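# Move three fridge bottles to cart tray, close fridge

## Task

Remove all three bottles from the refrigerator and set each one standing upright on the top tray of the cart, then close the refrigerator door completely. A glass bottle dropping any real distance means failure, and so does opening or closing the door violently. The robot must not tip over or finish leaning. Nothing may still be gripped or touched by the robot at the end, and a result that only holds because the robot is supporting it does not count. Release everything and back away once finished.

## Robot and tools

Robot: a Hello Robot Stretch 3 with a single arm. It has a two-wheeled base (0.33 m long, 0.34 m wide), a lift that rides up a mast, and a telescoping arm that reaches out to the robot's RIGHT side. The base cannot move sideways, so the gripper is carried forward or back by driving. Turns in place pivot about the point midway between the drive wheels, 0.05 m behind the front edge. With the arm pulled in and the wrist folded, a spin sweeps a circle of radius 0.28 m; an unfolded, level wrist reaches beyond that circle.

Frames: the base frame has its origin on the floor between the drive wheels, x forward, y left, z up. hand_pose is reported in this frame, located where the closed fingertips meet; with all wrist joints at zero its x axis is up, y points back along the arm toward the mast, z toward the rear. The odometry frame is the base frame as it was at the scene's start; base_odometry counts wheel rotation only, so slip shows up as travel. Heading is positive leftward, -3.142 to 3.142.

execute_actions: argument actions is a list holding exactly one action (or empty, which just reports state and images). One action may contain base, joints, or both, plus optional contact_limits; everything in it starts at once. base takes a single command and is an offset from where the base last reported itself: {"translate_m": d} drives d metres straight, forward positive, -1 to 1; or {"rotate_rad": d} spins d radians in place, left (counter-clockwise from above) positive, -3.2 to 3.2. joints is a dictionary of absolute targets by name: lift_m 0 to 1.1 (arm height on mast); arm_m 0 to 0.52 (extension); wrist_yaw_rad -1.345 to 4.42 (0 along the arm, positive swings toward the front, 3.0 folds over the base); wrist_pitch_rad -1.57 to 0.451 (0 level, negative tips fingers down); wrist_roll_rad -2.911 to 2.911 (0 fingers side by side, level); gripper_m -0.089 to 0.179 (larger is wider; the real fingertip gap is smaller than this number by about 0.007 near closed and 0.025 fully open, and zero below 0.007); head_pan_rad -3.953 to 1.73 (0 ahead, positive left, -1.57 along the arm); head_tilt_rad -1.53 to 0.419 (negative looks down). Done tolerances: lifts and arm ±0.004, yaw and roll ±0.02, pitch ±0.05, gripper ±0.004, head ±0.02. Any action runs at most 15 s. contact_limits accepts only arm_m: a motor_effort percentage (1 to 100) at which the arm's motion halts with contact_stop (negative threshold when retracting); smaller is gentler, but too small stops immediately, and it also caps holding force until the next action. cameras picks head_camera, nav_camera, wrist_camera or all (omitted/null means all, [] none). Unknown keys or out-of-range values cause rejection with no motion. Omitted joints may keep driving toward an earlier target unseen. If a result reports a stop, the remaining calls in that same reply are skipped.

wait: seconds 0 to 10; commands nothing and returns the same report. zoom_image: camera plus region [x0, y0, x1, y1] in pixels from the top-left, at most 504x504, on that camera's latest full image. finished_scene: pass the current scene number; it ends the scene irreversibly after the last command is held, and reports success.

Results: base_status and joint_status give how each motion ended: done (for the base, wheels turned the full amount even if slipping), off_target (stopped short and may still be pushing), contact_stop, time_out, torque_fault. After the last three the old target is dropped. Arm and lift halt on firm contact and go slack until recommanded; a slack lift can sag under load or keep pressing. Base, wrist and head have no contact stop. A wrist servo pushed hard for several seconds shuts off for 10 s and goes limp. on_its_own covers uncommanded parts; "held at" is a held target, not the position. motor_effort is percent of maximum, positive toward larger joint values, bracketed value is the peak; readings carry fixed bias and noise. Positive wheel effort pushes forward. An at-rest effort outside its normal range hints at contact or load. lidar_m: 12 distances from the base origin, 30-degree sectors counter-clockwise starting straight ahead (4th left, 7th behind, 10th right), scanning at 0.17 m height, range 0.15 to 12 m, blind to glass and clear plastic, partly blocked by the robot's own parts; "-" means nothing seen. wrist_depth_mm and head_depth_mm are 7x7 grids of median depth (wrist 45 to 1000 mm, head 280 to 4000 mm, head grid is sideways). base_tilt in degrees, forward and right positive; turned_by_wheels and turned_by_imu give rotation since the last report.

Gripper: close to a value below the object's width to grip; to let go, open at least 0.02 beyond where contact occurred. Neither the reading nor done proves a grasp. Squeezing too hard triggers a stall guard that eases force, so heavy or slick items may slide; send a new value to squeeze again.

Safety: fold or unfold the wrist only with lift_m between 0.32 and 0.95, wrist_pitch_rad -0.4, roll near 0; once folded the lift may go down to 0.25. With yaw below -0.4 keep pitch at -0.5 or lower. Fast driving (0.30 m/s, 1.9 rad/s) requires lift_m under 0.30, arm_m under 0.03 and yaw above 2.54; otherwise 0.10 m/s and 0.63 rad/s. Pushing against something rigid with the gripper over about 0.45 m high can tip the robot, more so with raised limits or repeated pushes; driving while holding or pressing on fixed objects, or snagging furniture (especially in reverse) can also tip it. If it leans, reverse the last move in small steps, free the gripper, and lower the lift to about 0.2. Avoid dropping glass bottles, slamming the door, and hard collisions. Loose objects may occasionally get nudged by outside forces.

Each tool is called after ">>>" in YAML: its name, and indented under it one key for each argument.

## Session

>>> execute_actions:
  actions: []

Scene clock: 0.00 s.
base_odometry: x=+0.000 y=+0.000 heading=+0.000 (m, m, rad; odometry frame)
turned_by_wheels: +0.000 (rad since the last result)
turned_by_imu: +0.000 (rad since the last result)
base_tilt: forward=-2.5 right=-1.7 (deg)
lidar_m: 2.49 1.78 1.20 1.50 1.40 1.30 1.31 1.21 0.94 3.17 1.67 1.77
head_depth_mm: 2106 2256 2307 2316 2331 2377 2067 / 2095 2362 2426 2438 2471 2499 2080 / 2081 2473 2507 2521 2569 2566 2101 / 2048 2582 2587 2665 2689 2705 2102 / 2007 2734 2739 2777 2775 2802 2137 / 2030 2724 2813 2793 2778 2738 2134 / 2005 2408 2409 2370 2353 2318 2155
base_status: not commanded
joint_positions: lift_m=+0.546 arm_m=-0.003 wrist_yaw_rad=+2.821 wrist_pitch_rad=-0.649 wrist_roll_rad=+0.014 gripper_m=+0.037 head_pan_rad=+0.009 head_tilt_rad=-0.007
joint_status: not commanded
motor_effort: left_wheel=+1 right_wheel=-1 lift_m=+45 arm_m=-1 wrist_yaw_rad=-1 wrist_pitch_rad=+3 wrist_roll_rad=+0 gripper_m=+0 head_pan_rad=-1 head_tilt_rad=+0 (%)
hand_pose: x=+0.0386 y=+0.0377 z=+0.5104 quat_wxyz=(+0.331, +0.702, +0.114, +0.621) (m; base frame)
wrist_depth_mm: - - - - - - - / - - - - - - - / 1000 - - - - - - / 855 - 875 882 908 905 924 / 760 751 791 786 809 788 795 / 678 683 - 696 716 703 709 / 629 628 - 641 627 651 641
pictures: head_camera (sideways: a quarter turn clockwise sets it upright), nav_camera (sideways: a quarter turn counterclockwise sets it upright), wrist_camera
Images, in order (width x height): head_camera 896x504, nav_camera 672x504, wrist_camera 644x364.

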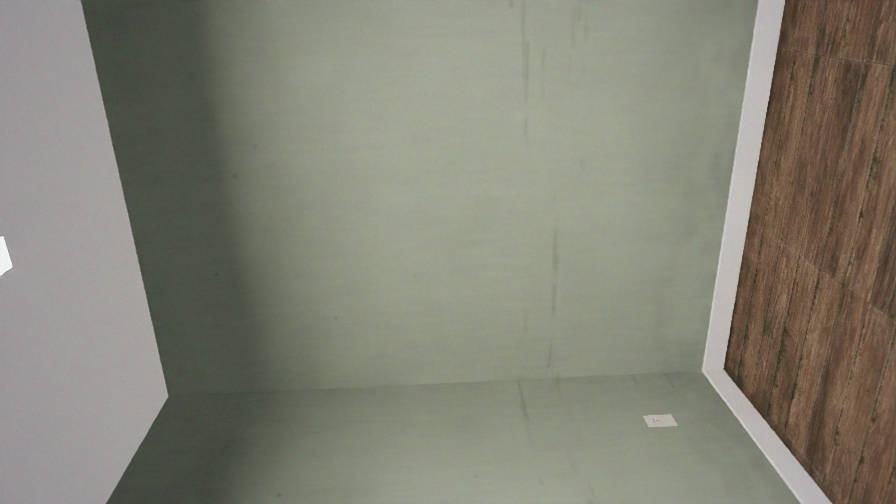

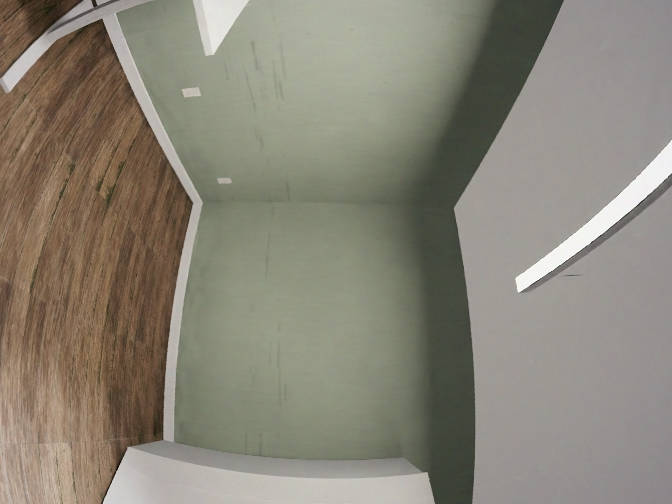

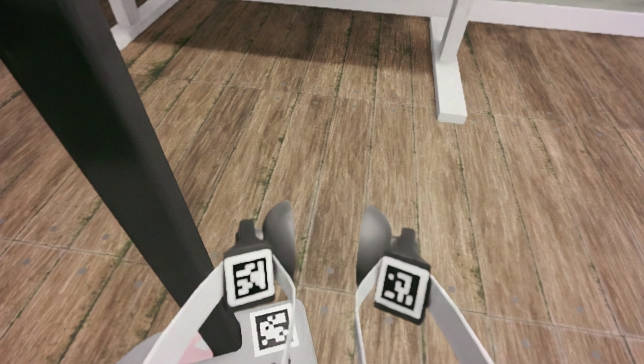

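>>> execute_actions:
  actions:
    - {"base": {"rotate_rad": -1.0}, "joints": {"lift_m": 0.27, "wrist_pitch_rad": -0.4, "wrist_yaw_rad": 3.0, "head_pan_rad": 0.1, "head_tilt_rad": -0.35}}
  cameras: ["head_camera", "nav_camera"]

Scene clock: 5.47 s.
base_odometry: x=+0.000 y=+0.000 heading=-1.000 (m, m, rad; odometry frame)
turned_by_wheels: -1.000 (rad since the last result)
turned_by_imu: -1.023 (rad since the last result)
base_tilt: forward=-2.5 right=-1.7 (deg)
lidar_m: 1.67 1.81 2.51 1.75 1.65 1.50 1.38 1.29 1.31 1.16 0.94 3.19
head_depth_mm: 2978 3270 3481 3459 2348 1768 1409 / 2805 3068 3338 3362 2367 1809 1420 / 2648 2792 3017 3218 2328 1790 1425 / 1473 1543 1653 1784 1961 1787 1431 / 1455 1555 1676 1808 1977 1791 1430 / 1493 1603 1727 1870 2058 1805 1447 / 1522 1686 2031 2412 2424 1803 1439
base_status: done
joint_positions: lift_m=+0.271 arm_m=-0.003 wrist_yaw_rad=+2.998 wrist_pitch_rad=-0.425 wrist_roll_rad=+0.014 gripper_m=+0.037 head_pan_rad=+0.093 head_tilt_rad=-0.346
joint_status: all done
motor_effort: left_wheel=+3(9) right_wheel=-2(6) lift_m=+19(40) arm_m=-1(2) wrist_yaw_rad=+1(0) wrist_pitch_rad=+8(7) wrist_roll_rad=+0(0) gripper_m=+1(1) head_pan_rad=+2(9) head_tilt_rad=-2(15) (%)
hand_pose: x=+0.0107 y=+0.0791 z=+0.2818 quat_wxyz=(+0.199, +0.704, +0.098, +0.674) (m; base frame)
wrist_depth_mm: - - - - - - - / - - - - - - - / 835 847 879 901 916 916 950 / 675 683 693 705 709 732 751 / 559 563 - 580 610 601 603 / 478 500 - - 507 506 512 / - - - - 431 441 446
pictures: head_camera (sideways: a quarter turn clockwise sets it upright), nav_camera (sideways: a quarter turn counterclockwise sets it upright)
Images, in order (width x height): head_camera 896x504, nav_camera 672x504.

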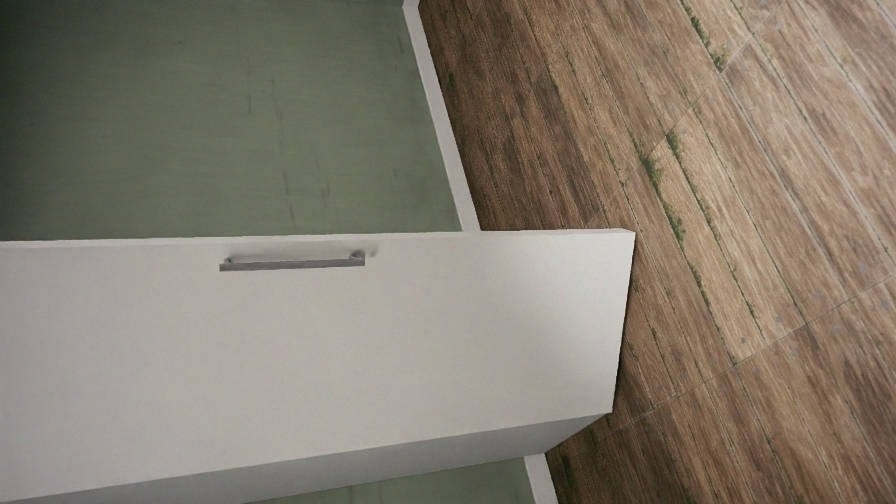

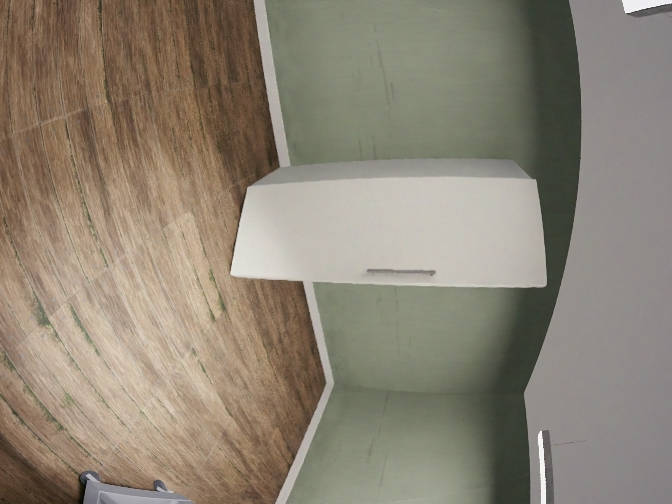

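>>> execute_actions:
  actions:
    - {"base": {"rotate_rad": -0.10}, "joints": {"head_pan_rad": -1.0, "head_tilt_rad": -0.6}}
  cameras: ["head_camera"]

>>> execute_actions:
  actions:
    - {"base": {"translate_m": 1.0}, "joints": {"head_pan_rad": 0.4, "head_tilt_rad": -0.8}}
  cameras: ["head_camera"]

Scene clock: 20.07 s.
base_odometry: x=+0.000 y=+0.000 heading=-1.100 (m, m, rad; odometry frame)
turned_by_wheels: -0.100 (rad since the last result)
turned_by_imu: -0.102 (rad since the last result)
base_tilt: forward=-2.5 right=-1.7 (deg)
lidar_m: 1.67 1.73 2.47 1.82 1.65 1.66 1.42 1.29 1.30 1.61 0.94 1.29
head_depth_mm: 2566 2677 2727 2188 1732 1423 1219 / 2829 3085 1300 2039 1683 1427 1227 / 2770 3076 1311 1458 1632 1431 1219 / 2709 2906 1251 1418 1586 1437 1223 / 2644 2844 1184 1420 1589 1445 1225 / 2623 2802 1434 1759 1714 1449 1223 / 2617 2896 3012 2257 1776 1445 1232
base_status: done
joint_positions: lift_m=+0.271 arm_m=-0.003 wrist_yaw_rad=+2.999 wrist_pitch_rad=-0.425 wrist_roll_rad=+0.014 gripper_m=+0.037 head_pan_rad=-0.993 head_tilt_rad=-0.592
joint_status: all done
motor_effort: left_wheel=+3(10) right_wheel=-2(7) lift_m=+19(19) arm_m=-1(1) wrist_yaw_rad=+1(1) wrist_pitch_rad=+8(8) wrist_roll_rad=+0(0) gripper_m=+0(1) head_pan_rad=-3(29) head_tilt_rad=-3(15) (%)
hand_pose: x=+0.0106 y=+0.0791 z=+0.2818 quat_wxyz=(+0.199, +0.704, +0.098, +0.674) (m; base frame)
wrist_depth_mm: - - - - - - - / - - - - - - - / 840 851 860 872 924 933 967 / 669 673 697 716 712 728 757 / 558 564 - 580 612 601 605 / 482 498 - - 504 501 513 / - - - - 433 439 440
pictures: head_camera (sideways: a quarter turn clockwise sets it upright)
Images, in order (width x height): head_camera 896x504.

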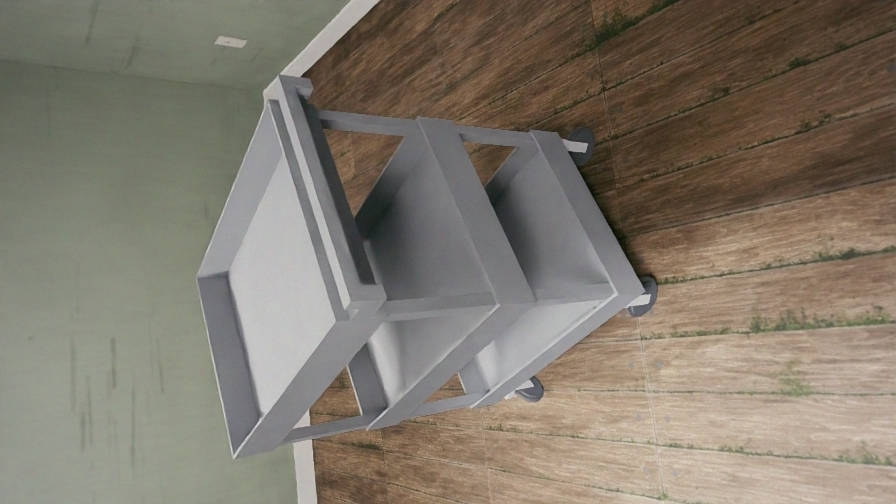

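Scene clock: 25.10 s.
base_odometry: x=+0.454 y=-0.891 heading=-1.100 (m, m, rad; odometry frame)
turned_by_wheels: +0.000 (rad since the last result)
turned_by_imu: +0.004 (rad since the last result)
base_tilt: forward=-2.5 right=-1.7 (deg)
lidar_m: 1.86 0.68 0.97 2.07 2.29 1.86 2.29 2.09 0.86 0.88 2.48 2.49
head_depth_mm: 1768 2073 2143 1747 1499 1287 1135 / 1697 1967 2144 1764 1483 1285 1126 / 1642 1879 2070 1762 1498 1290 1134 / 592 687 811 989 1269 1300 1138 / 574 670 825 1020 1335 1292 1143 / 629 737 883 1113 1433 1300 1140 / 661 779 951 1231 1472 1306 1140
base_status: done
joint_positions: lift_m=+0.271 arm_m=-0.003 wrist_yaw_rad=+2.999 wrist_pitch_rad=-0.424 wrist_roll_rad=+0.014 gripper_m=+0.037 head_pan_rad=+0.393 head_tilt_rad=-0.791
joint_status: all done
motor_effort: left_wheel=+3(12) right_wheel=-2(5) lift_m=+19(19) arm_m=-1(0) wrist_yaw_rad=+0(1) wrist_pitch_rad=+8(8) wrist_roll_rad=+0(0) gripper_m=+0(1) head_pan_rad=+2(28) head_tilt_rad=-3(10) (%)
hand_pose: x=+0.0105 y=+0.0792 z=+0.2819 quat_wxyz=(+0.199, +0.704, +0.098, +0.674) (m; base frame)
wrist_depth_mm: - - - - - - 768 / - - - - - - 768 / 838 853 870 899 912 938 772 / 671 679 694 710 725 735 745 / 558 569 - 580 613 600 615 / 479 503 - 527 508 514 516 / - - - - 432 442 448
pictures: head_camera (sideways: a quarter turn clockwise sets it upright)
Images, in order (width x height): head_camera 896x504.

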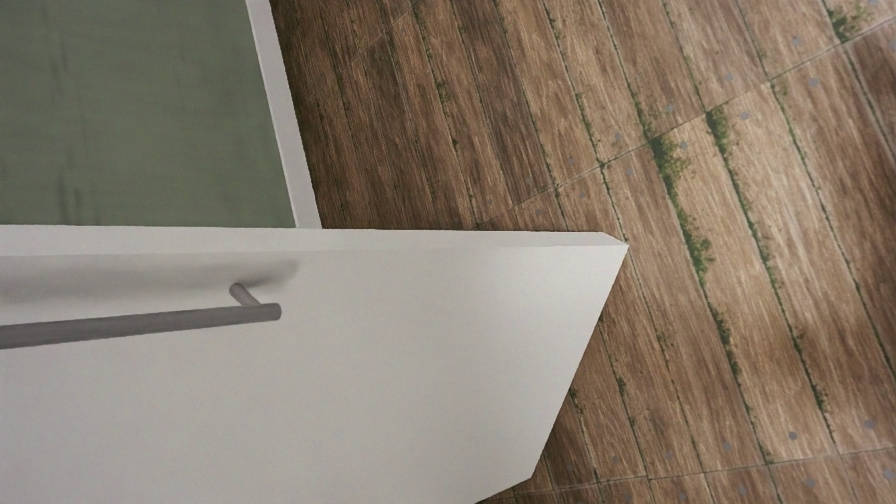

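>>> execute_actions:
  actions: []

Scene clock: 35.13 s.
base_odometry: x=+0.454 y=-0.891 heading=-1.100 (m, m, rad; odometry frame)
turned_by_wheels: +0.000 (rad since the last result)
turned_by_imu: +0.000 (rad since the last result)
base_tilt: forward=-2.4 right=-1.7 (deg)
lidar_m: 1.85 0.68 0.97 2.07 2.29 1.86 2.29 2.09 0.86 0.88 2.48 2.49
head_depth_mm: 1761 2071 2147 1735 1482 1285 1138 / 1698 1989 2113 1763 1484 1287 1134 / 1633 1876 2072 1776 1491 1284 1140 / 590 686 812 981 1271 1289 1145 / 574 668 826 1020 1332 1298 1149 / 626 737 880 1115 1425 1297 1139 / 661 781 954 1229 1466 1296 1142
base_status: done
joint_positions: lift_m=+0.271 arm_m=-0.003 wrist_yaw_rad=+2.999 wrist_pitch_rad=-0.424 wrist_roll_rad=+0.014 gripper_m=+0.037 head_pan_rad=+0.393 head_tilt_rad=-0.791
joint_status: all done
motor_effort: left_wheel=+2(12) right_wheel=-2(5) lift_m=+19(19) arm_m=-1(0) wrist_yaw_rad=+0(1) wrist_pitch_rad=+8(8) wrist_roll_rad=+0(0) gripper_m=+0(1) head_pan_rad=+2(28) head_tilt_rad=-3(10) (%)
hand_pose: x=+0.0105 y=+0.0792 z=+0.2819 quat_wxyz=(+0.199, +0.704, +0.098, +0.674) (m; base frame)
wrist_depth_mm: - - - - - - 779 / - - - - - - 771 / 856 850 878 888 932 931 767 / 666 685 706 706 725 739 743 / 558 564 - 591 610 598 613 / 477 498 - 523 506 511 515 / - - - - 431 441 445
pictures: head_camera (sideways: a quarter turn clockwise sets it upright), nav_camera (sideways: a quarter turn counterclockwise sets it upright), wrist_camera
Images, in order (width x height): head_camera 896x504, nav_camera 672x504, wrist_camera 644x364.

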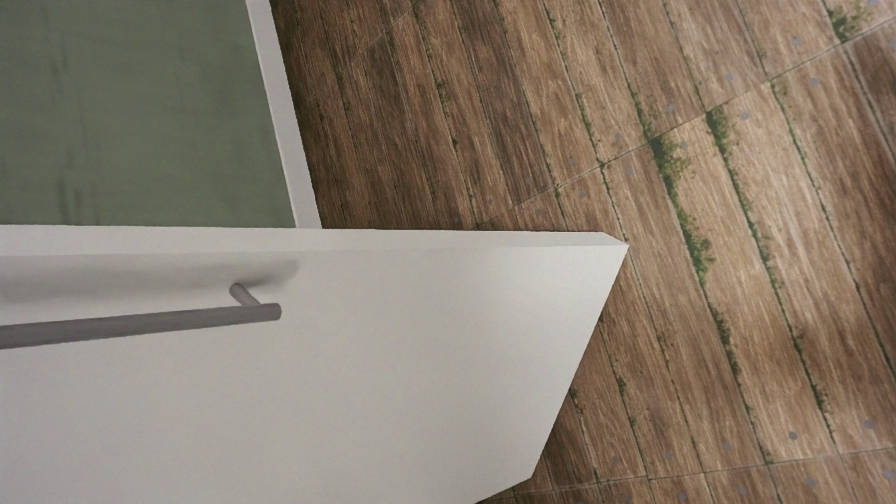

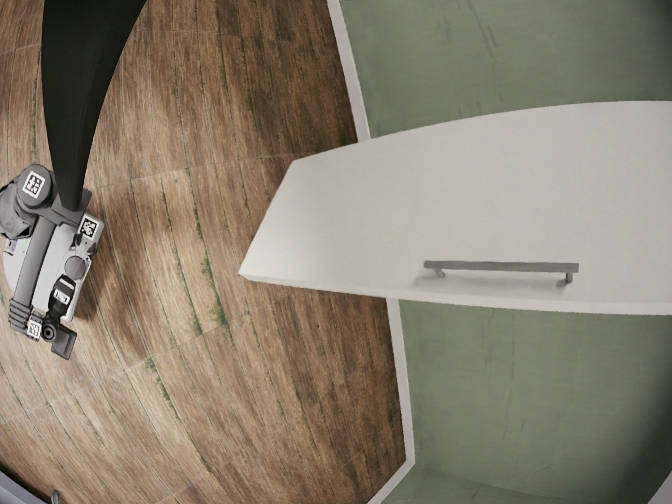

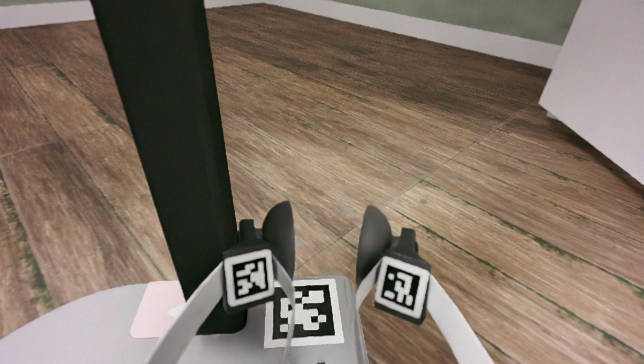

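>>> execute_actions:
  actions:
    - {"base": {"translate_m": 0.86}, "joints": {"head_pan_rad": 0.9, "head_tilt_rad": -0.6}}

Scene clock: 47.37 s.
base_odometry: x=+0.844 y=-1.657 heading=-1.100 (m, m, rad; odometry frame)
turned_by_wheels: +0.000 (rad since the last result)
turned_by_imu: +0.003 (rad since the last result)
base_tilt: forward=-2.4 right=-1.7 (deg)
lidar_m: 1.12 1.01 0.47 0.52 0.28 2.61 3.03 1.31 1.27 2.13 1.93 1.75
head_depth_mm: 808 895 1004 1142 1329 1410 1199 / 822 911 1025 1177 1361 1414 1206 / 835 924 1045 1193 1404 1421 1212 / 646 707 774 863 969 1106 1165 / 409 431 472 534 620 746 1055 / 363 404 460 552 1001 922 1123 / 373 839 852 651 983 927 1149
base_status: done
joint_positions: lift_m=+0.271 arm_m=-0.003 wrist_yaw_rad=+2.999 wrist_pitch_rad=-0.424 wrist_roll_rad=+0.014 gripper_m=+0.037 head_pan_rad=+0.893 head_tilt_rad=-0.606
joint_status: all done
motor_effort: left_wheel=+2(12) right_wheel=-2(4) lift_m=+19(19) arm_m=-1(0) wrist_yaw_rad=+1(1) wrist_pitch_rad=+7(8) wrist_roll_rad=+0(0) gripper_m=+1(1) head_pan_rad=+2(25) head_tilt_rad=+1(16) (%)
hand_pose: x=+0.0105 y=+0.0792 z=+0.2820 quat_wxyz=(+0.199, +0.704, +0.098, +0.674) (m; base frame)
wrist_depth_mm: 237 - 767 882 954 429 726 / 254 - 782 847 845 478 793 / 273 290 827 754 629 573 858 / 311 313 698 717 625 668 748 / 542 348 - 582 598 589 611 / 480 374 - 526 505 506 513 / - - - - 435 439 443
pictures: head_camera (sideways: a quarter turn clockwise sets it upright), nav_camera (sideways: a quarter turn counterclockwise sets it upright), wrist_camera
Images, in order (width x height): head_camera 896x504, nav_camera 672x504, wrist_camera 644x364.

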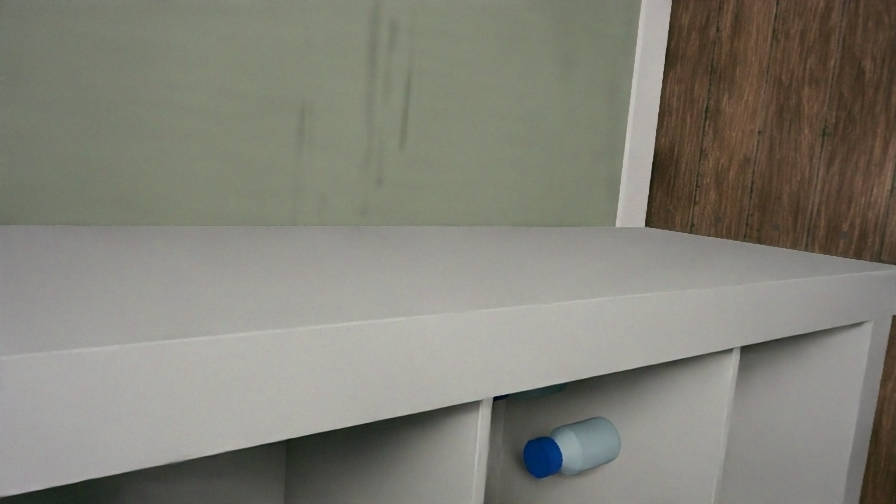

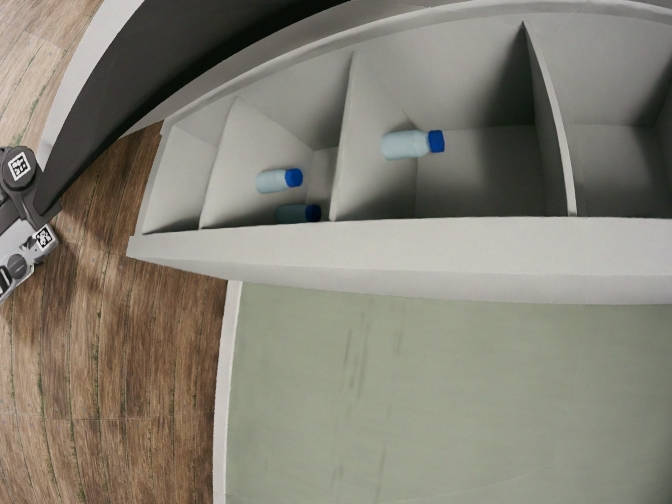

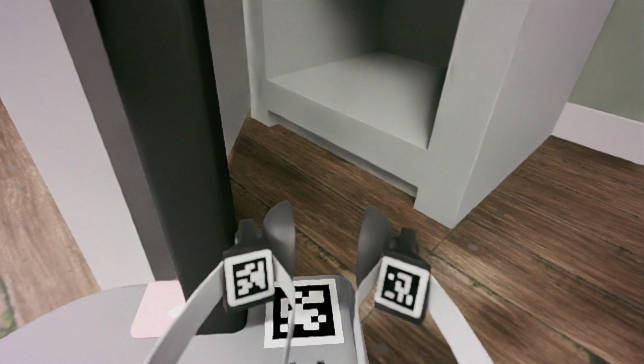

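>>> execute_actions:
  actions:
    - {"base": {"rotate_rad": 2.27}, "joints": {"head_pan_rad": -1.3, "head_tilt_rad": -0.8}}

Scene clock: 53.03 s.
base_odometry: x=+0.844 y=-1.657 heading=+1.170 (m, m, rad; odometry frame)
turned_by_wheels: +2.270 (rad since the last result)
turned_by_imu: +2.316 (rad since the last result)
base_tilt: forward=-2.4 right=-1.6 (deg)
lidar_m: 0.28 2.61 2.85 1.27 1.67 1.99 1.93 1.41 1.05 0.47 0.47 0.35
head_depth_mm: 838 956 1111 1325 1457 1284 1132 / 859 977 1148 1379 1477 1283 1131 / 648 803 1060 1343 1461 1287 1140 / 405 468 548 664 861 1199 1138 / 388 449 537 707 950 1224 1141 / 803 748 645 1017 1265 1234 1139 / 844 723 671 1076 1267 1252 1100
base_status: done
joint_positions: lift_m=+0.271 arm_m=-0.003 wrist_yaw_rad=+2.999 wrist_pitch_rad=-0.424 wrist_roll_rad=+0.014 gripper_m=+0.037 head_pan_rad=-1.293 head_tilt_rad=-0.790
joint_status: all done
motor_effort: left_wheel=-2(11) right_wheel=+1(6) lift_m=+19(19) arm_m=-1(1) wrist_yaw_rad=+1(1) wrist_pitch_rad=+7(7) wrist_roll_rad=+0(0) gripper_m=+0(1) head_pan_rad=-3(28) head_tilt_rad=-4(17) (%)
hand_pose: x=+0.0105 y=+0.0792 z=+0.2820 quat_wxyz=(+0.199, +0.704, +0.098, +0.674) (m; base frame)
wrist_depth_mm: - - - - - - - / - - - - - - - / 844 845 874 895 921 941 954 / 676 680 694 716 719 727 749 / 564 564 - 585 608 602 606 / 481 500 - 525 510 506 509 / - - - - 434 440 447
pictures: head_camera (sideways: a quarter turn clockwise sets it upright), nav_camera (sideways: a quarter turn counterclockwise sets it upright), wrist_camera
Images, in order (width x height): head_camera 896x504, nav_camera 672x504, wrist_camera 644x364.

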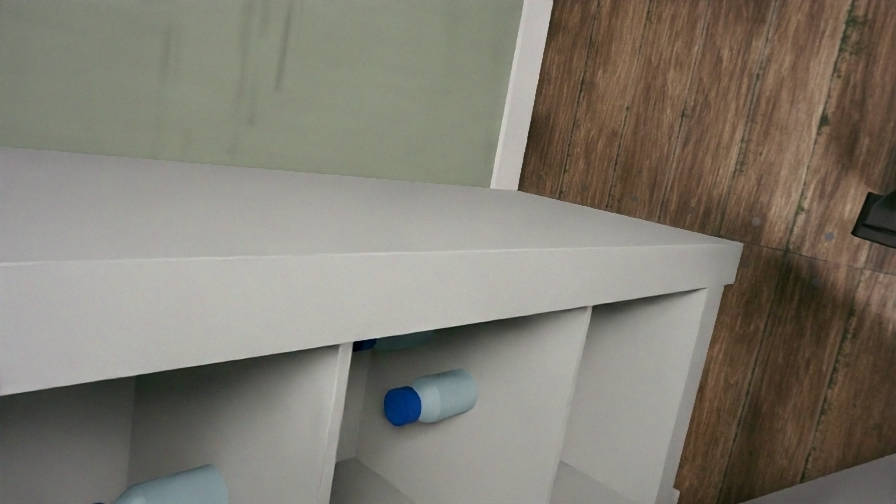

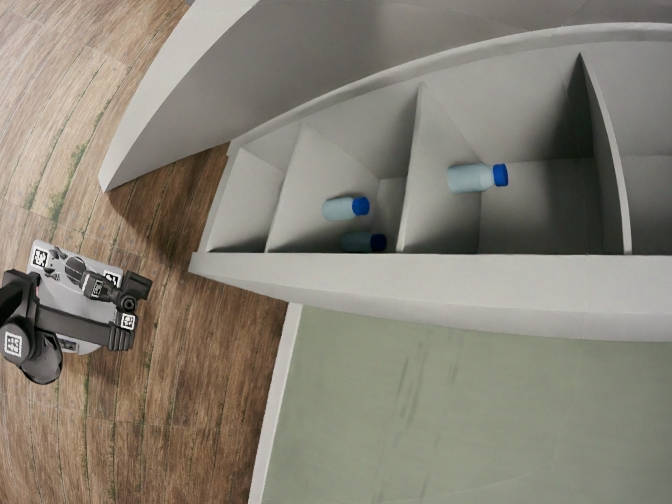

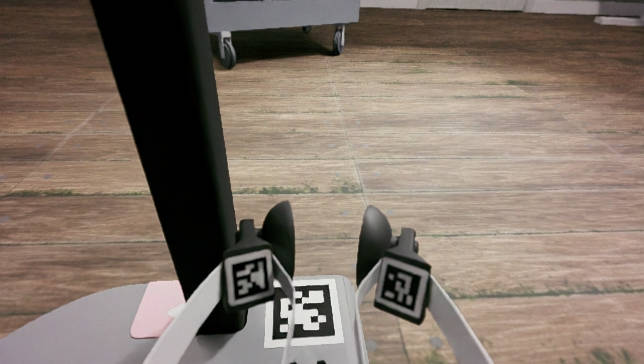

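>>> execute_actions:
  actions:
    - {"base": {"translate_m": 0.07}, "joints": {"lift_m": 0.36, "head_pan_rad": -1.57, "wrist_pitch_rad": -0.4}}
  cameras: []

>>> execute_actions:
  actions:
    - {"base": {"translate_m": 0.135}, "joints": {"lift_m": 0.6, "wrist_yaw_rad": 0.0}}

Scene clock: 61.90 s.
base_odometry: x=+0.872 y=-1.593 heading=+1.170 (m, m, rad; odometry frame)
turned_by_wheels: +0.000 (rad since the last result)
turned_by_imu: +0.000 (rad since the last result)
base_tilt: forward=-2.4 right=-1.8 (deg)
lidar_m: 0.21 2.55 2.85 1.29 1.28 2.06 2.00 1.41 1.04 0.46 0.80 0.25
head_depth_mm: 881 1012 1193 1451 1487 1282 1125 / 877 1009 1187 1446 1482 1285 1146 / 874 1009 1193 1435 1483 1289 1157 / 874 1008 1186 1397 1449 1265 1153 / 570 537 521 619 766 1145 1140 / 365 419 493 987 928 1184 1137 / 364 693 606 1025 930 1191 1149
base_status: done
joint_positions: lift_m=+0.359 arm_m=-0.003 wrist_yaw_rad=+2.999 wrist_pitch_rad=-0.424 wrist_roll_rad=+0.014 gripper_m=+0.037 head_pan_rad=-1.563 head_tilt_rad=-0.790
joint_status: all done
motor_effort: left_wheel=-3(8) right_wheel=+0(6) lift_m=+62(60) arm_m=-1(1) wrist_yaw_rad=+1(0) wrist_pitch_rad=+7(8) wrist_roll_rad=+0(0) gripper_m=+0(0) head_pan_rad=-3(18) head_tilt_rad=-4(3) (%)
hand_pose: x=+0.0105 y=+0.0793 z=+0.3707 quat_wxyz=(+0.198, +0.704, +0.098, +0.674) (m; base frame)
wrist_depth_mm: - - - - - - - / - - - - - - - / - - - - - - - / 813 836 860 865 865 896 911 / 682 681 - 714 741 728 745 / 580 590 - 598 613 616 621 / 510 528 - 539 529 535 545
pictures: none
No camera images: the call's "cameras" was empty. Leave "cameras" out to get every camera's image.

Scene clock: 65.80 s.
base_odometry: x=+0.924 y=-1.469 heading=+1.170 (m, m, rad; odometry frame)
turned_by_wheels: +0.000 (rad since the last result)
turned_by_imu: +0.001 (rad since the last result)
base_tilt: forward=-2.5 right=-1.8 (deg)
lidar_m: - 0.15 2.82 1.34 1.33 2.20 2.13 1.41 1.05 0.46 0.63 0.15
head_depth_mm: 884 1014 1203 1451 1480 1276 1148 / 846 1014 1193 1450 1485 1285 - / 370 426 503 628 880 1241 - / 384 455 566 1016 887 1159 - / 761 776 601 1020 927 1189 1132 / 758 777 603 1022 927 1190 1137 / 758 779 605 1077 931 1172 1102
base_status: done
joint_positions: lift_m=+0.599 arm_m=-0.003 wrist_yaw_rad=+2.557 wrist_pitch_rad=-0.467 wrist_roll_rad=+0.025 gripper_m=+0.036 head_pan_rad=-1.563 head_tilt_rad=-0.791
joint_status: wrist_yaw_rad off_target (ended at +2.557, target +0.000); the others done
on_its_own: wrist_yaw_rad is held at +2.502, not at your +0.000, by its stall guard, which is still easing
motor_effort: left_wheel=+7(19) right_wheel=+2(5) lift_m=+70(80) arm_m=-1(1) wrist_yaw_rad=-52(100) wrist_pitch_rad=+21(58) wrist_roll_rad=-6(7) gripper_m=+15(35) head_pan_rad=-3(3) head_tilt_rad=-4(4) (%)
hand_pose: x=+0.0991 y=+0.0396 z=+0.6009 quat_wxyz=(+0.355, +0.713, -0.046, +0.603) (m; base frame)
wrist_depth_mm: - - - - - 81 75 / - - - - - 87 80 / - - - - 109 95 87 / - - - - 118 104 94 / 966 980 - - 128 114 102 / 874 851 870 847 141 127 113 / - 741 757 757 171 143 126
pictures: head_camera (sideways: a quarter turn clockwise sets it upright), nav_camera (sideways: a quarter turn counterclockwise sets it upright), wrist_camera
Images, in order (width x height): head_camera 896x504, nav_camera 672x504, wrist_camera 644x364.

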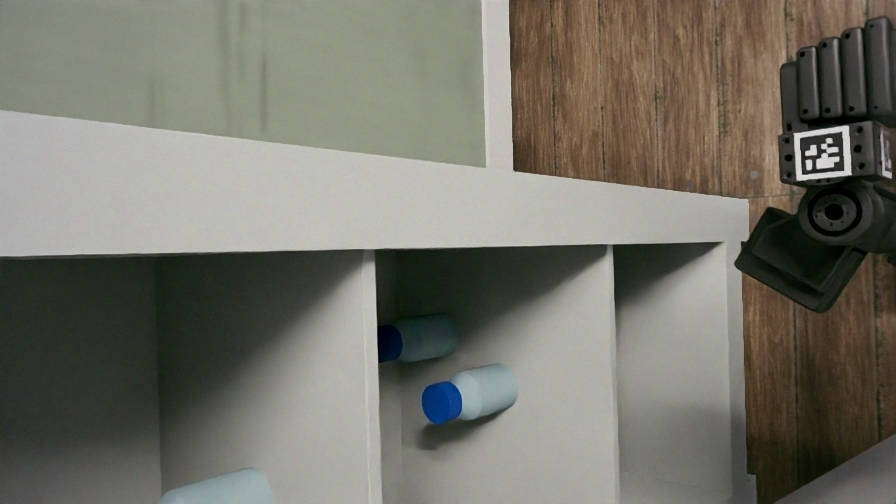

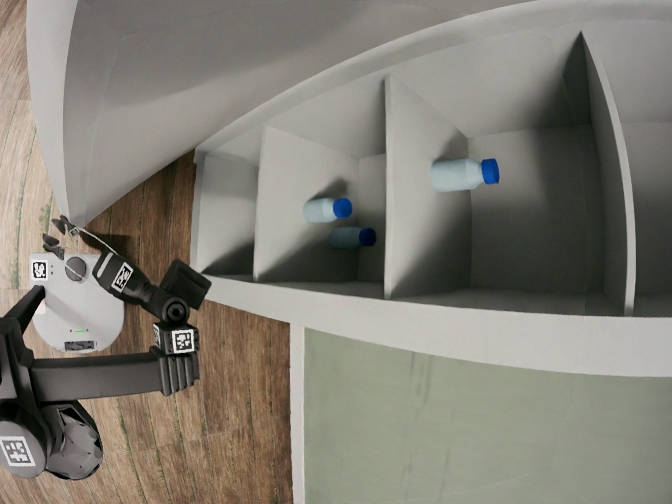

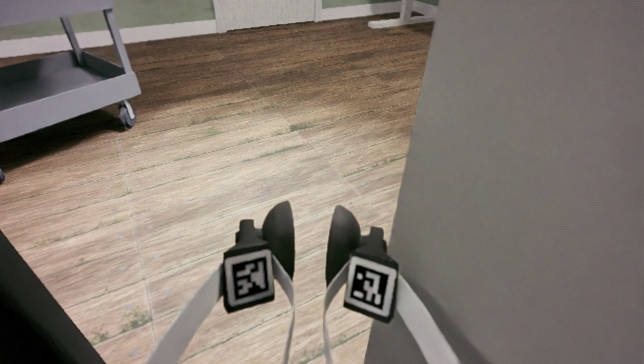

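>>> execute_actions:
  actions:
    - {"base": {"translate_m": 0.24}, "joints": {"wrist_yaw_rad": 3.0}}

Scene clock: 71.03 s.
base_odometry: x=+1.018 y=-1.248 heading=+1.170 (m, m, rad; odometry frame)
turned_by_wheels: +0.000 (rad since the last result)
turned_by_imu: +0.001 (rad since the last result)
base_tilt: forward=-2.5 right=-1.7 (deg)
lidar_m: 0.19 0.19 2.82 1.44 1.43 2.45 2.37 1.42 0.52 0.71 0.30 0.20
head_depth_mm: 710 693 605 746 835 1228 1150 / 771 753 608 1014 936 1177 - / 771 754 608 1010 935 1199 - / 752 637 610 1032 939 1206 - / 768 735 613 1064 940 1205 1130 / 767 763 616 884 866 981 936 / 615 607 579 632 699 657 608
base_status: done
joint_positions: lift_m=+0.599 arm_m=-0.003 wrist_yaw_rad=+2.999 wrist_pitch_rad=-0.425 wrist_roll_rad=+0.019 gripper_m=+0.037 head_pan_rad=-1.563 head_tilt_rad=-0.798
joint_status: all done
motor_effort: left_wheel=-1(24) right_wheel=-1(7) lift_m=+62(65) arm_m=+0(1) wrist_yaw_rad=+1(21) wrist_pitch_rad=+8(14) wrist_roll_rad=-3(5) gripper_m=+0(6) head_pan_rad=-3(10) head_tilt_rad=-1(3) (%)
hand_pose: x=+0.0105 y=+0.0792 z=+0.6105 quat_wxyz=(+0.199, +0.706, +0.098, +0.673) (m; base frame)
wrist_depth_mm: - - - - - - - / - - - - - - 206 / - - - - - - 208 / - - - - - - 210 / - - - - - 993 213 / 872 873 - 886 907 302 216 / 747 766 760 773 784 291 219
pictures: head_camera (sideways: a quarter turn clockwise sets it upright), nav_camera (sideways: a quarter turn counterclockwise sets it upright), wrist_camera
Images, in order (width x height): head_camera 896x504, nav_camera 672x504, wrist_camera 644x364.

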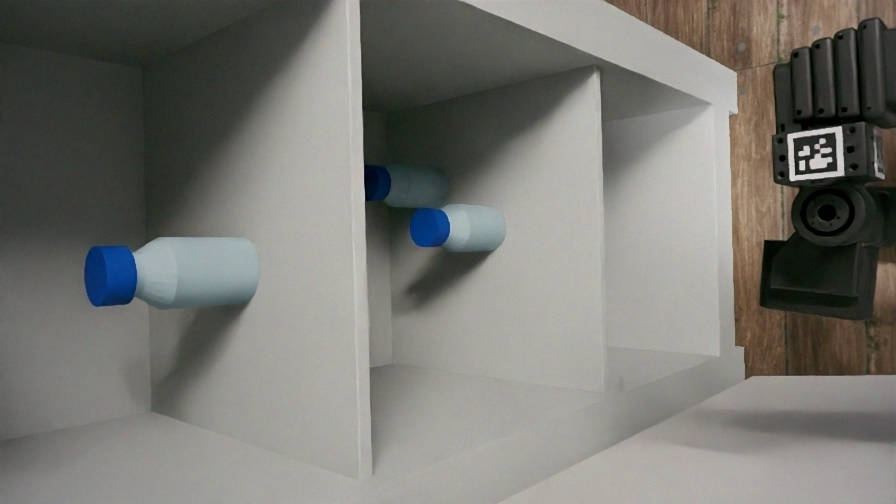

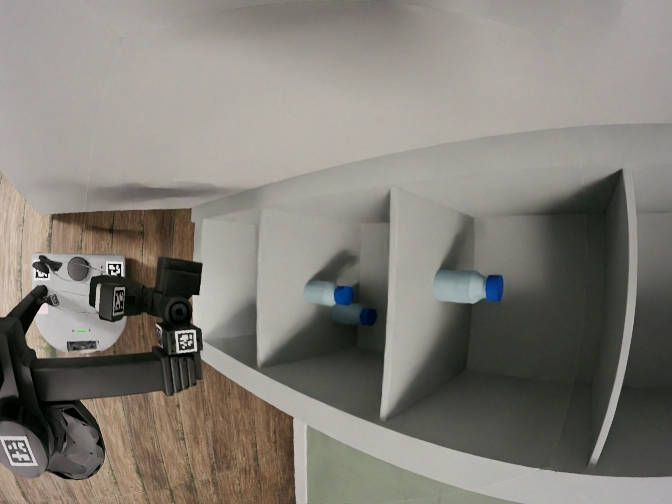

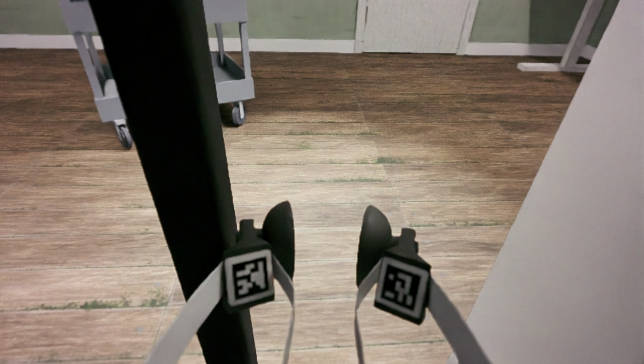

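>>> execute_actions:
  actions: []
  cameras: ["nav_camera"]

Scene clock: 87.60 s.
base_odometry: x=+1.018 y=-1.248 heading=+1.170 (m, m, rad; odometry frame)
turned_by_wheels: +0.000 (rad since the last result)
turned_by_imu: +0.000 (rad since the last result)
base_tilt: forward=-2.5 right=-1.7 (deg)
lidar_m: 0.23 0.24 2.82 1.44 1.43 2.45 2.37 1.42 0.52 0.71 0.33 0.24
head_depth_mm: 710 694 604 744 837 1235 1146 / 771 751 607 1019 934 1177 - / 772 757 610 1005 940 1202 - / 754 637 612 1032 942 1203 - / 768 731 613 1063 944 1206 1140 / 765 760 614 885 872 1023 1009 / 616 609 580 635 706 696 680
base_status: done
joint_positions: lift_m=+0.599 arm_m=-0.003 wrist_yaw_rad=+2.999 wrist_pitch_rad=-0.425 wrist_roll_rad=+0.019 gripper_m=+0.037 head_pan_rad=-1.563 head_tilt_rad=-0.798
joint_status: all done
motor_effort: left_wheel=+0(24) right_wheel=+0(7) lift_m=+61(65) arm_m=-1(1) wrist_yaw_rad=+1(21) wrist_pitch_rad=+8(14) wrist_roll_rad=-3(5) gripper_m=-1(6) head_pan_rad=-3(10) head_tilt_rad=-1(3) (%)
hand_pose: x=+0.0105 y=+0.0792 z=+0.6105 quat_wxyz=(+0.199, +0.706, +0.098, +0.673) (m; base frame)
wrist_depth_mm: - - - - - - - / - - - - - - - / - - - - - - - / - - - - - - - / - - - - - - 277 / 866 861 - 895 916 924 278 / 761 754 744 774 781 379 281
pictures: nav_camera (sideways: a quarter turn counterclockwise sets it upright)
Images, in order (width x height): nav_camera 672x504.

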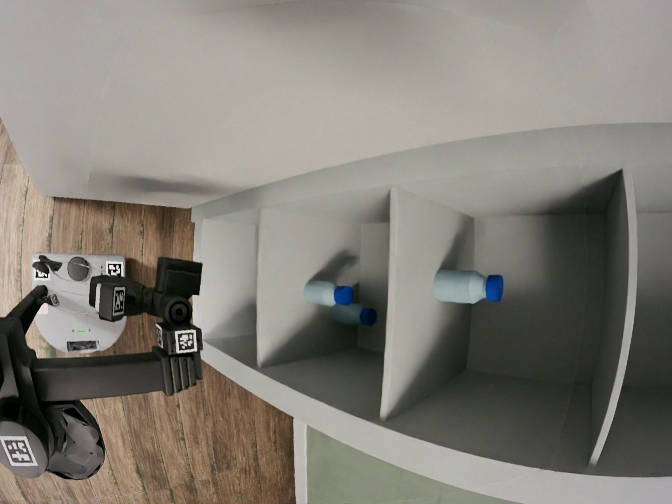

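>>> execute_actions:
  actions:
    - {"joints": {"wrist_yaw_rad": 0.0, "wrist_pitch_rad": -0.85, "lift_m": 0.57}}
  cameras: []

>>> execute_actions:
  actions:
    - {"joints": {"wrist_pitch_rad": -0.2, "gripper_m": 0.12, "arm_m": 0.1}}
  cameras: ["head_camera", "wrist_camera"]

Scene clock: 92.60 s.
base_odometry: x=+1.018 y=-1.248 heading=+1.170 (m, m, rad; odometry frame)
turned_by_wheels: +0.000 (rad since the last result)
turned_by_imu: +0.000 (rad since the last result)
base_tilt: forward=-2.5 right=-1.7 (deg)
lidar_m: 0.23 0.24 2.81 1.43 1.43 2.44 2.38 1.42 0.52 0.70 0.33 0.24
head_depth_mm: 709 691 605 745 835 1226 1154 / 769 751 607 1018 936 1177 - / 769 755 608 1009 937 1204 - / 750 636 612 1035 942 1182 1131 / 766 732 614 1062 941 1212 1143 / 766 765 614 882 872 1024 1009 / 618 607 580 635 705 697 684
base_status: not commanded
joint_positions: lift_m=+0.571 arm_m=-0.003 wrist_yaw_rad=+0.002 wrist_pitch_rad=-0.856 wrist_roll_rad=+0.016 gripper_m=+0.037 head_pan_rad=-1.563 head_tilt_rad=-0.798
joint_status: all done
motor_effort: left_wheel=-1(1) right_wheel=+0(1) lift_m=+19(54) arm_m=-1(0) wrist_yaw_rad=-2(3) wrist_pitch_rad=+2(7) wrist_roll_rad=-2(3) gripper_m=+0(0) head_pan_rad=-2(3) head_tilt_rad=-1(1) (%)
hand_pose: x=-0.0213 y=-0.2919 z=+0.5001 quat_wxyz=(+0.638, +0.292, -0.648, -0.296) (m; base frame)
wrist_depth_mm: 269 305 471 268 265 261 261 / 314 352 647 740 748 490 313 / 317 395 651 682 681 480 323 / 318 457 614 630 625 464 392 / 322 460 624 588 584 563 717 / 328 470 656 650 655 650 663 / 331 445 601 608 617 610 619
pictures: none
No camera images: the call's "cameras" was empty. Leave "cameras" out to get every camera's image.

Scene clock: 94.60 s.
base_odometry: x=+1.018 y=-1.248 heading=+1.170 (m, m, rad; odometry frame)
turned_by_wheels: +0.000 (rad since the last result)
turned_by_imu: +0.000 (rad since the last result)
base_tilt: forward=-2.5 right=-1.7 (deg)
lidar_m: 0.24 0.24 2.82 1.44 1.43 2.45 2.37 1.42 0.52 0.70 0.33 0.24
head_depth_mm: 710 693 605 746 836 1233 1143 / 770 751 606 1016 940 1062 - / 771 755 611 1009 937 - 1129 / 752 636 611 1034 935 1204 1133 / 767 733 613 1063 944 1200 1138 / 768 763 614 884 870 1022 1012 / 617 608 579 635 704 696 683
base_status: not commanded
joint_positions: lift_m=+0.571 arm_m=+0.100 wrist_yaw_rad=+0.001 wrist_pitch_rad=-0.227 wrist_roll_rad=+0.016 gripper_m=+0.120 head_pan_rad=-1.563 head_tilt_rad=-0.798
joint_status: all done
motor_effort: left_wheel=-2(1) right_wheel=+0(0) lift_m=+19(19) arm_m=+2(3) wrist_yaw_rad=-1(2) wrist_pitch_rad=+8(8) wrist_roll_rad=-2(1) gripper_m=+0(96) head_pan_rad=-2(2) head_tilt_rad=-1(1) (%)
hand_pose: x=-0.0213 y=-0.4889 z=+0.6282 quat_wxyz=(+0.697, +0.080, -0.708, -0.081) (m; base frame)
wrist_depth_mm: 245 339 494 496 483 474 326 / 247 345 522 522 513 498 319 / 253 349 554 554 421 495 318 / 254 355 529 489 427 482 311 / 257 338 411 376 402 416 309 / 260 - 326 332 335 360 305 / 251 270 271 276 281 273 278
pictures: head_camera (sideways: a quarter turn clockwise sets it upright), wrist_camera
Images, in order (width x height): head_camera 896x504, wrist_camera 644x364.

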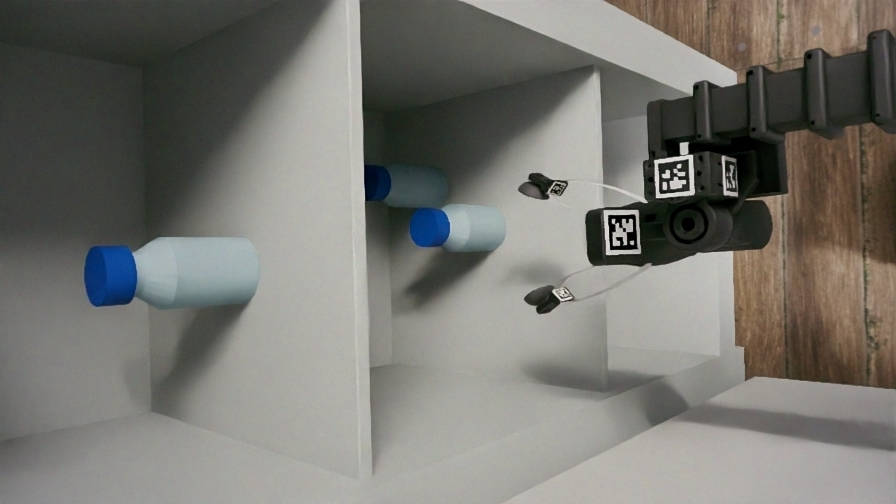

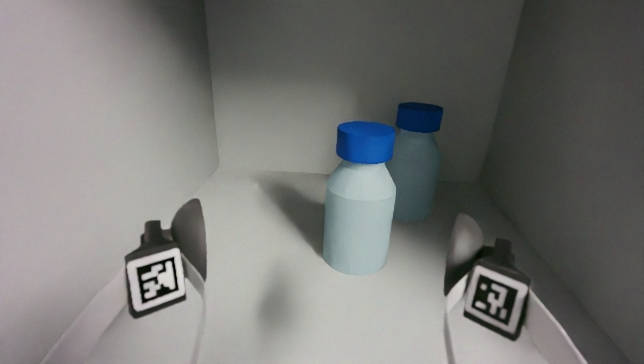

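>>> zoom_image:
  camera: "wrist_camera"
  region: [300, 90, 480, 290]

Region (300, 90, 480, 290) of wrist_camera's 644x364 image, scaled by 2.520; it fills the left 454 columns of this view, and the rest is white.

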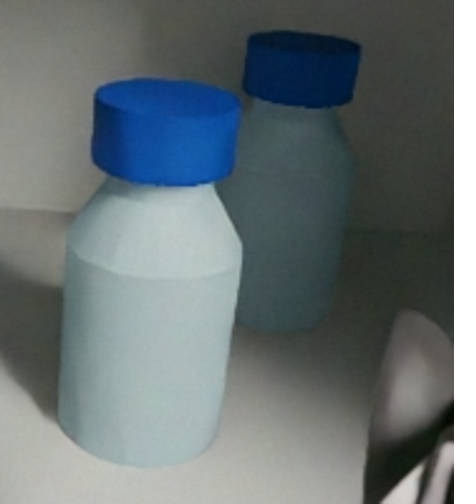

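>>> execute_actions:
  actions:
    - {"base": {"translate_m": -0.033}, "joints": {"lift_m": 0.54, "arm_m": 0.25, "gripper_m": 0.11}}
  cameras: ["head_camera", "wrist_camera"]

Scene clock: 106.37 s.
base_odometry: x=+1.005 y=-1.278 heading=+1.170 (m, m, rad; odometry frame)
turned_by_wheels: +0.000 (rad since the last result)
turned_by_imu: +0.000 (rad since the last result)
base_tilt: forward=-2.5 right=-1.6 (deg)
lidar_m: 0.27 0.28 2.81 1.43 1.42 2.41 2.34 1.42 0.51 0.83 0.37 0.28
head_depth_mm: 615 625 587 668 802 1256 1134 / 763 749 606 973 898 1048 - / 766 753 609 1031 - 1197 1135 / 768 728 611 1008 938 1206 1135 / 735 624 613 1064 944 1208 1133 / 767 765 614 1010 926 1091 1105 / 722 708 616 689 778 793 779
base_status: done
joint_positions: lift_m=+0.541 arm_m=+0.250 wrist_yaw_rad=+0.001 wrist_pitch_rad=-0.226 wrist_roll_rad=+0.016 gripper_m=+0.110 head_pan_rad=-1.563 head_tilt_rad=-0.798
joint_status: all done
motor_effort: left_wheel=-1(8) right_wheel=-1(3) lift_m=+19(21) arm_m=+2(3) wrist_yaw_rad=+0(1) wrist_pitch_rad=+8(8) wrist_roll_rad=-1(2) gripper_m=+1(53) head_pan_rad=-3(3) head_tilt_rad=-1(0) (%)
hand_pose: x=-0.0214 y=-0.6390 z=+0.5985 quat_wxyz=(+0.697, +0.079, -0.708, -0.081) (m; base frame)
wrist_depth_mm: 281 364 361 353 351 345 283 / 285 382 388 376 369 364 280 / 288 406 408 388 266 381 276 / 293 407 434 154 271 402 272 / 295 345 353 168 286 363 268 / 271 287 273 168 280 310 266 / 234 233 235 183 242 237 240
pictures: head_camera (sideways: a quarter turn clockwise sets it upright), wrist_camera
Images, in order (width x height): head_camera 896x504, wrist_camera 644x364.

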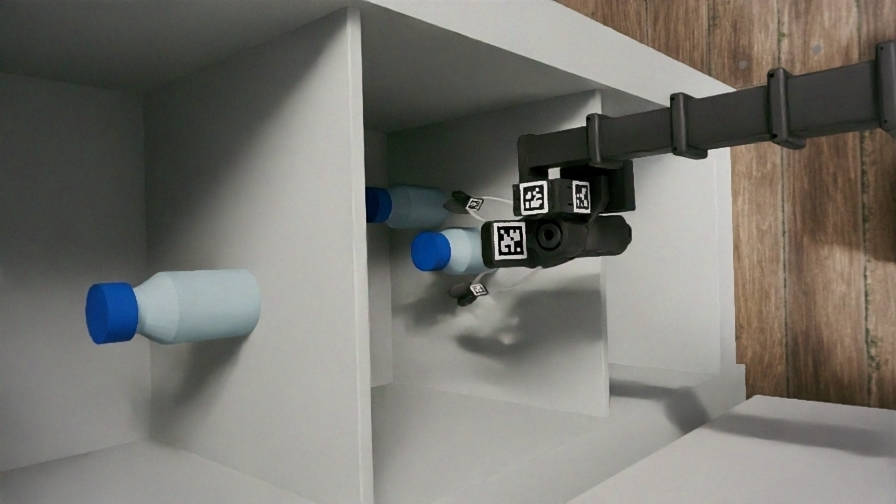

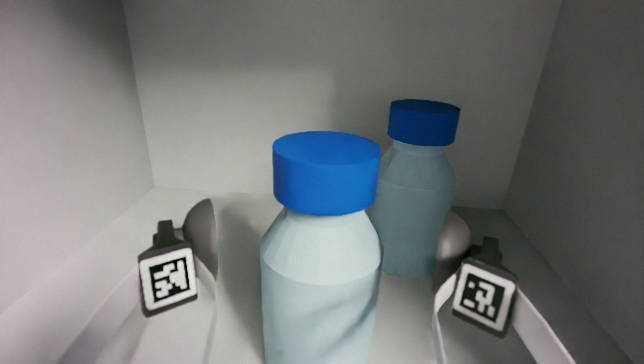

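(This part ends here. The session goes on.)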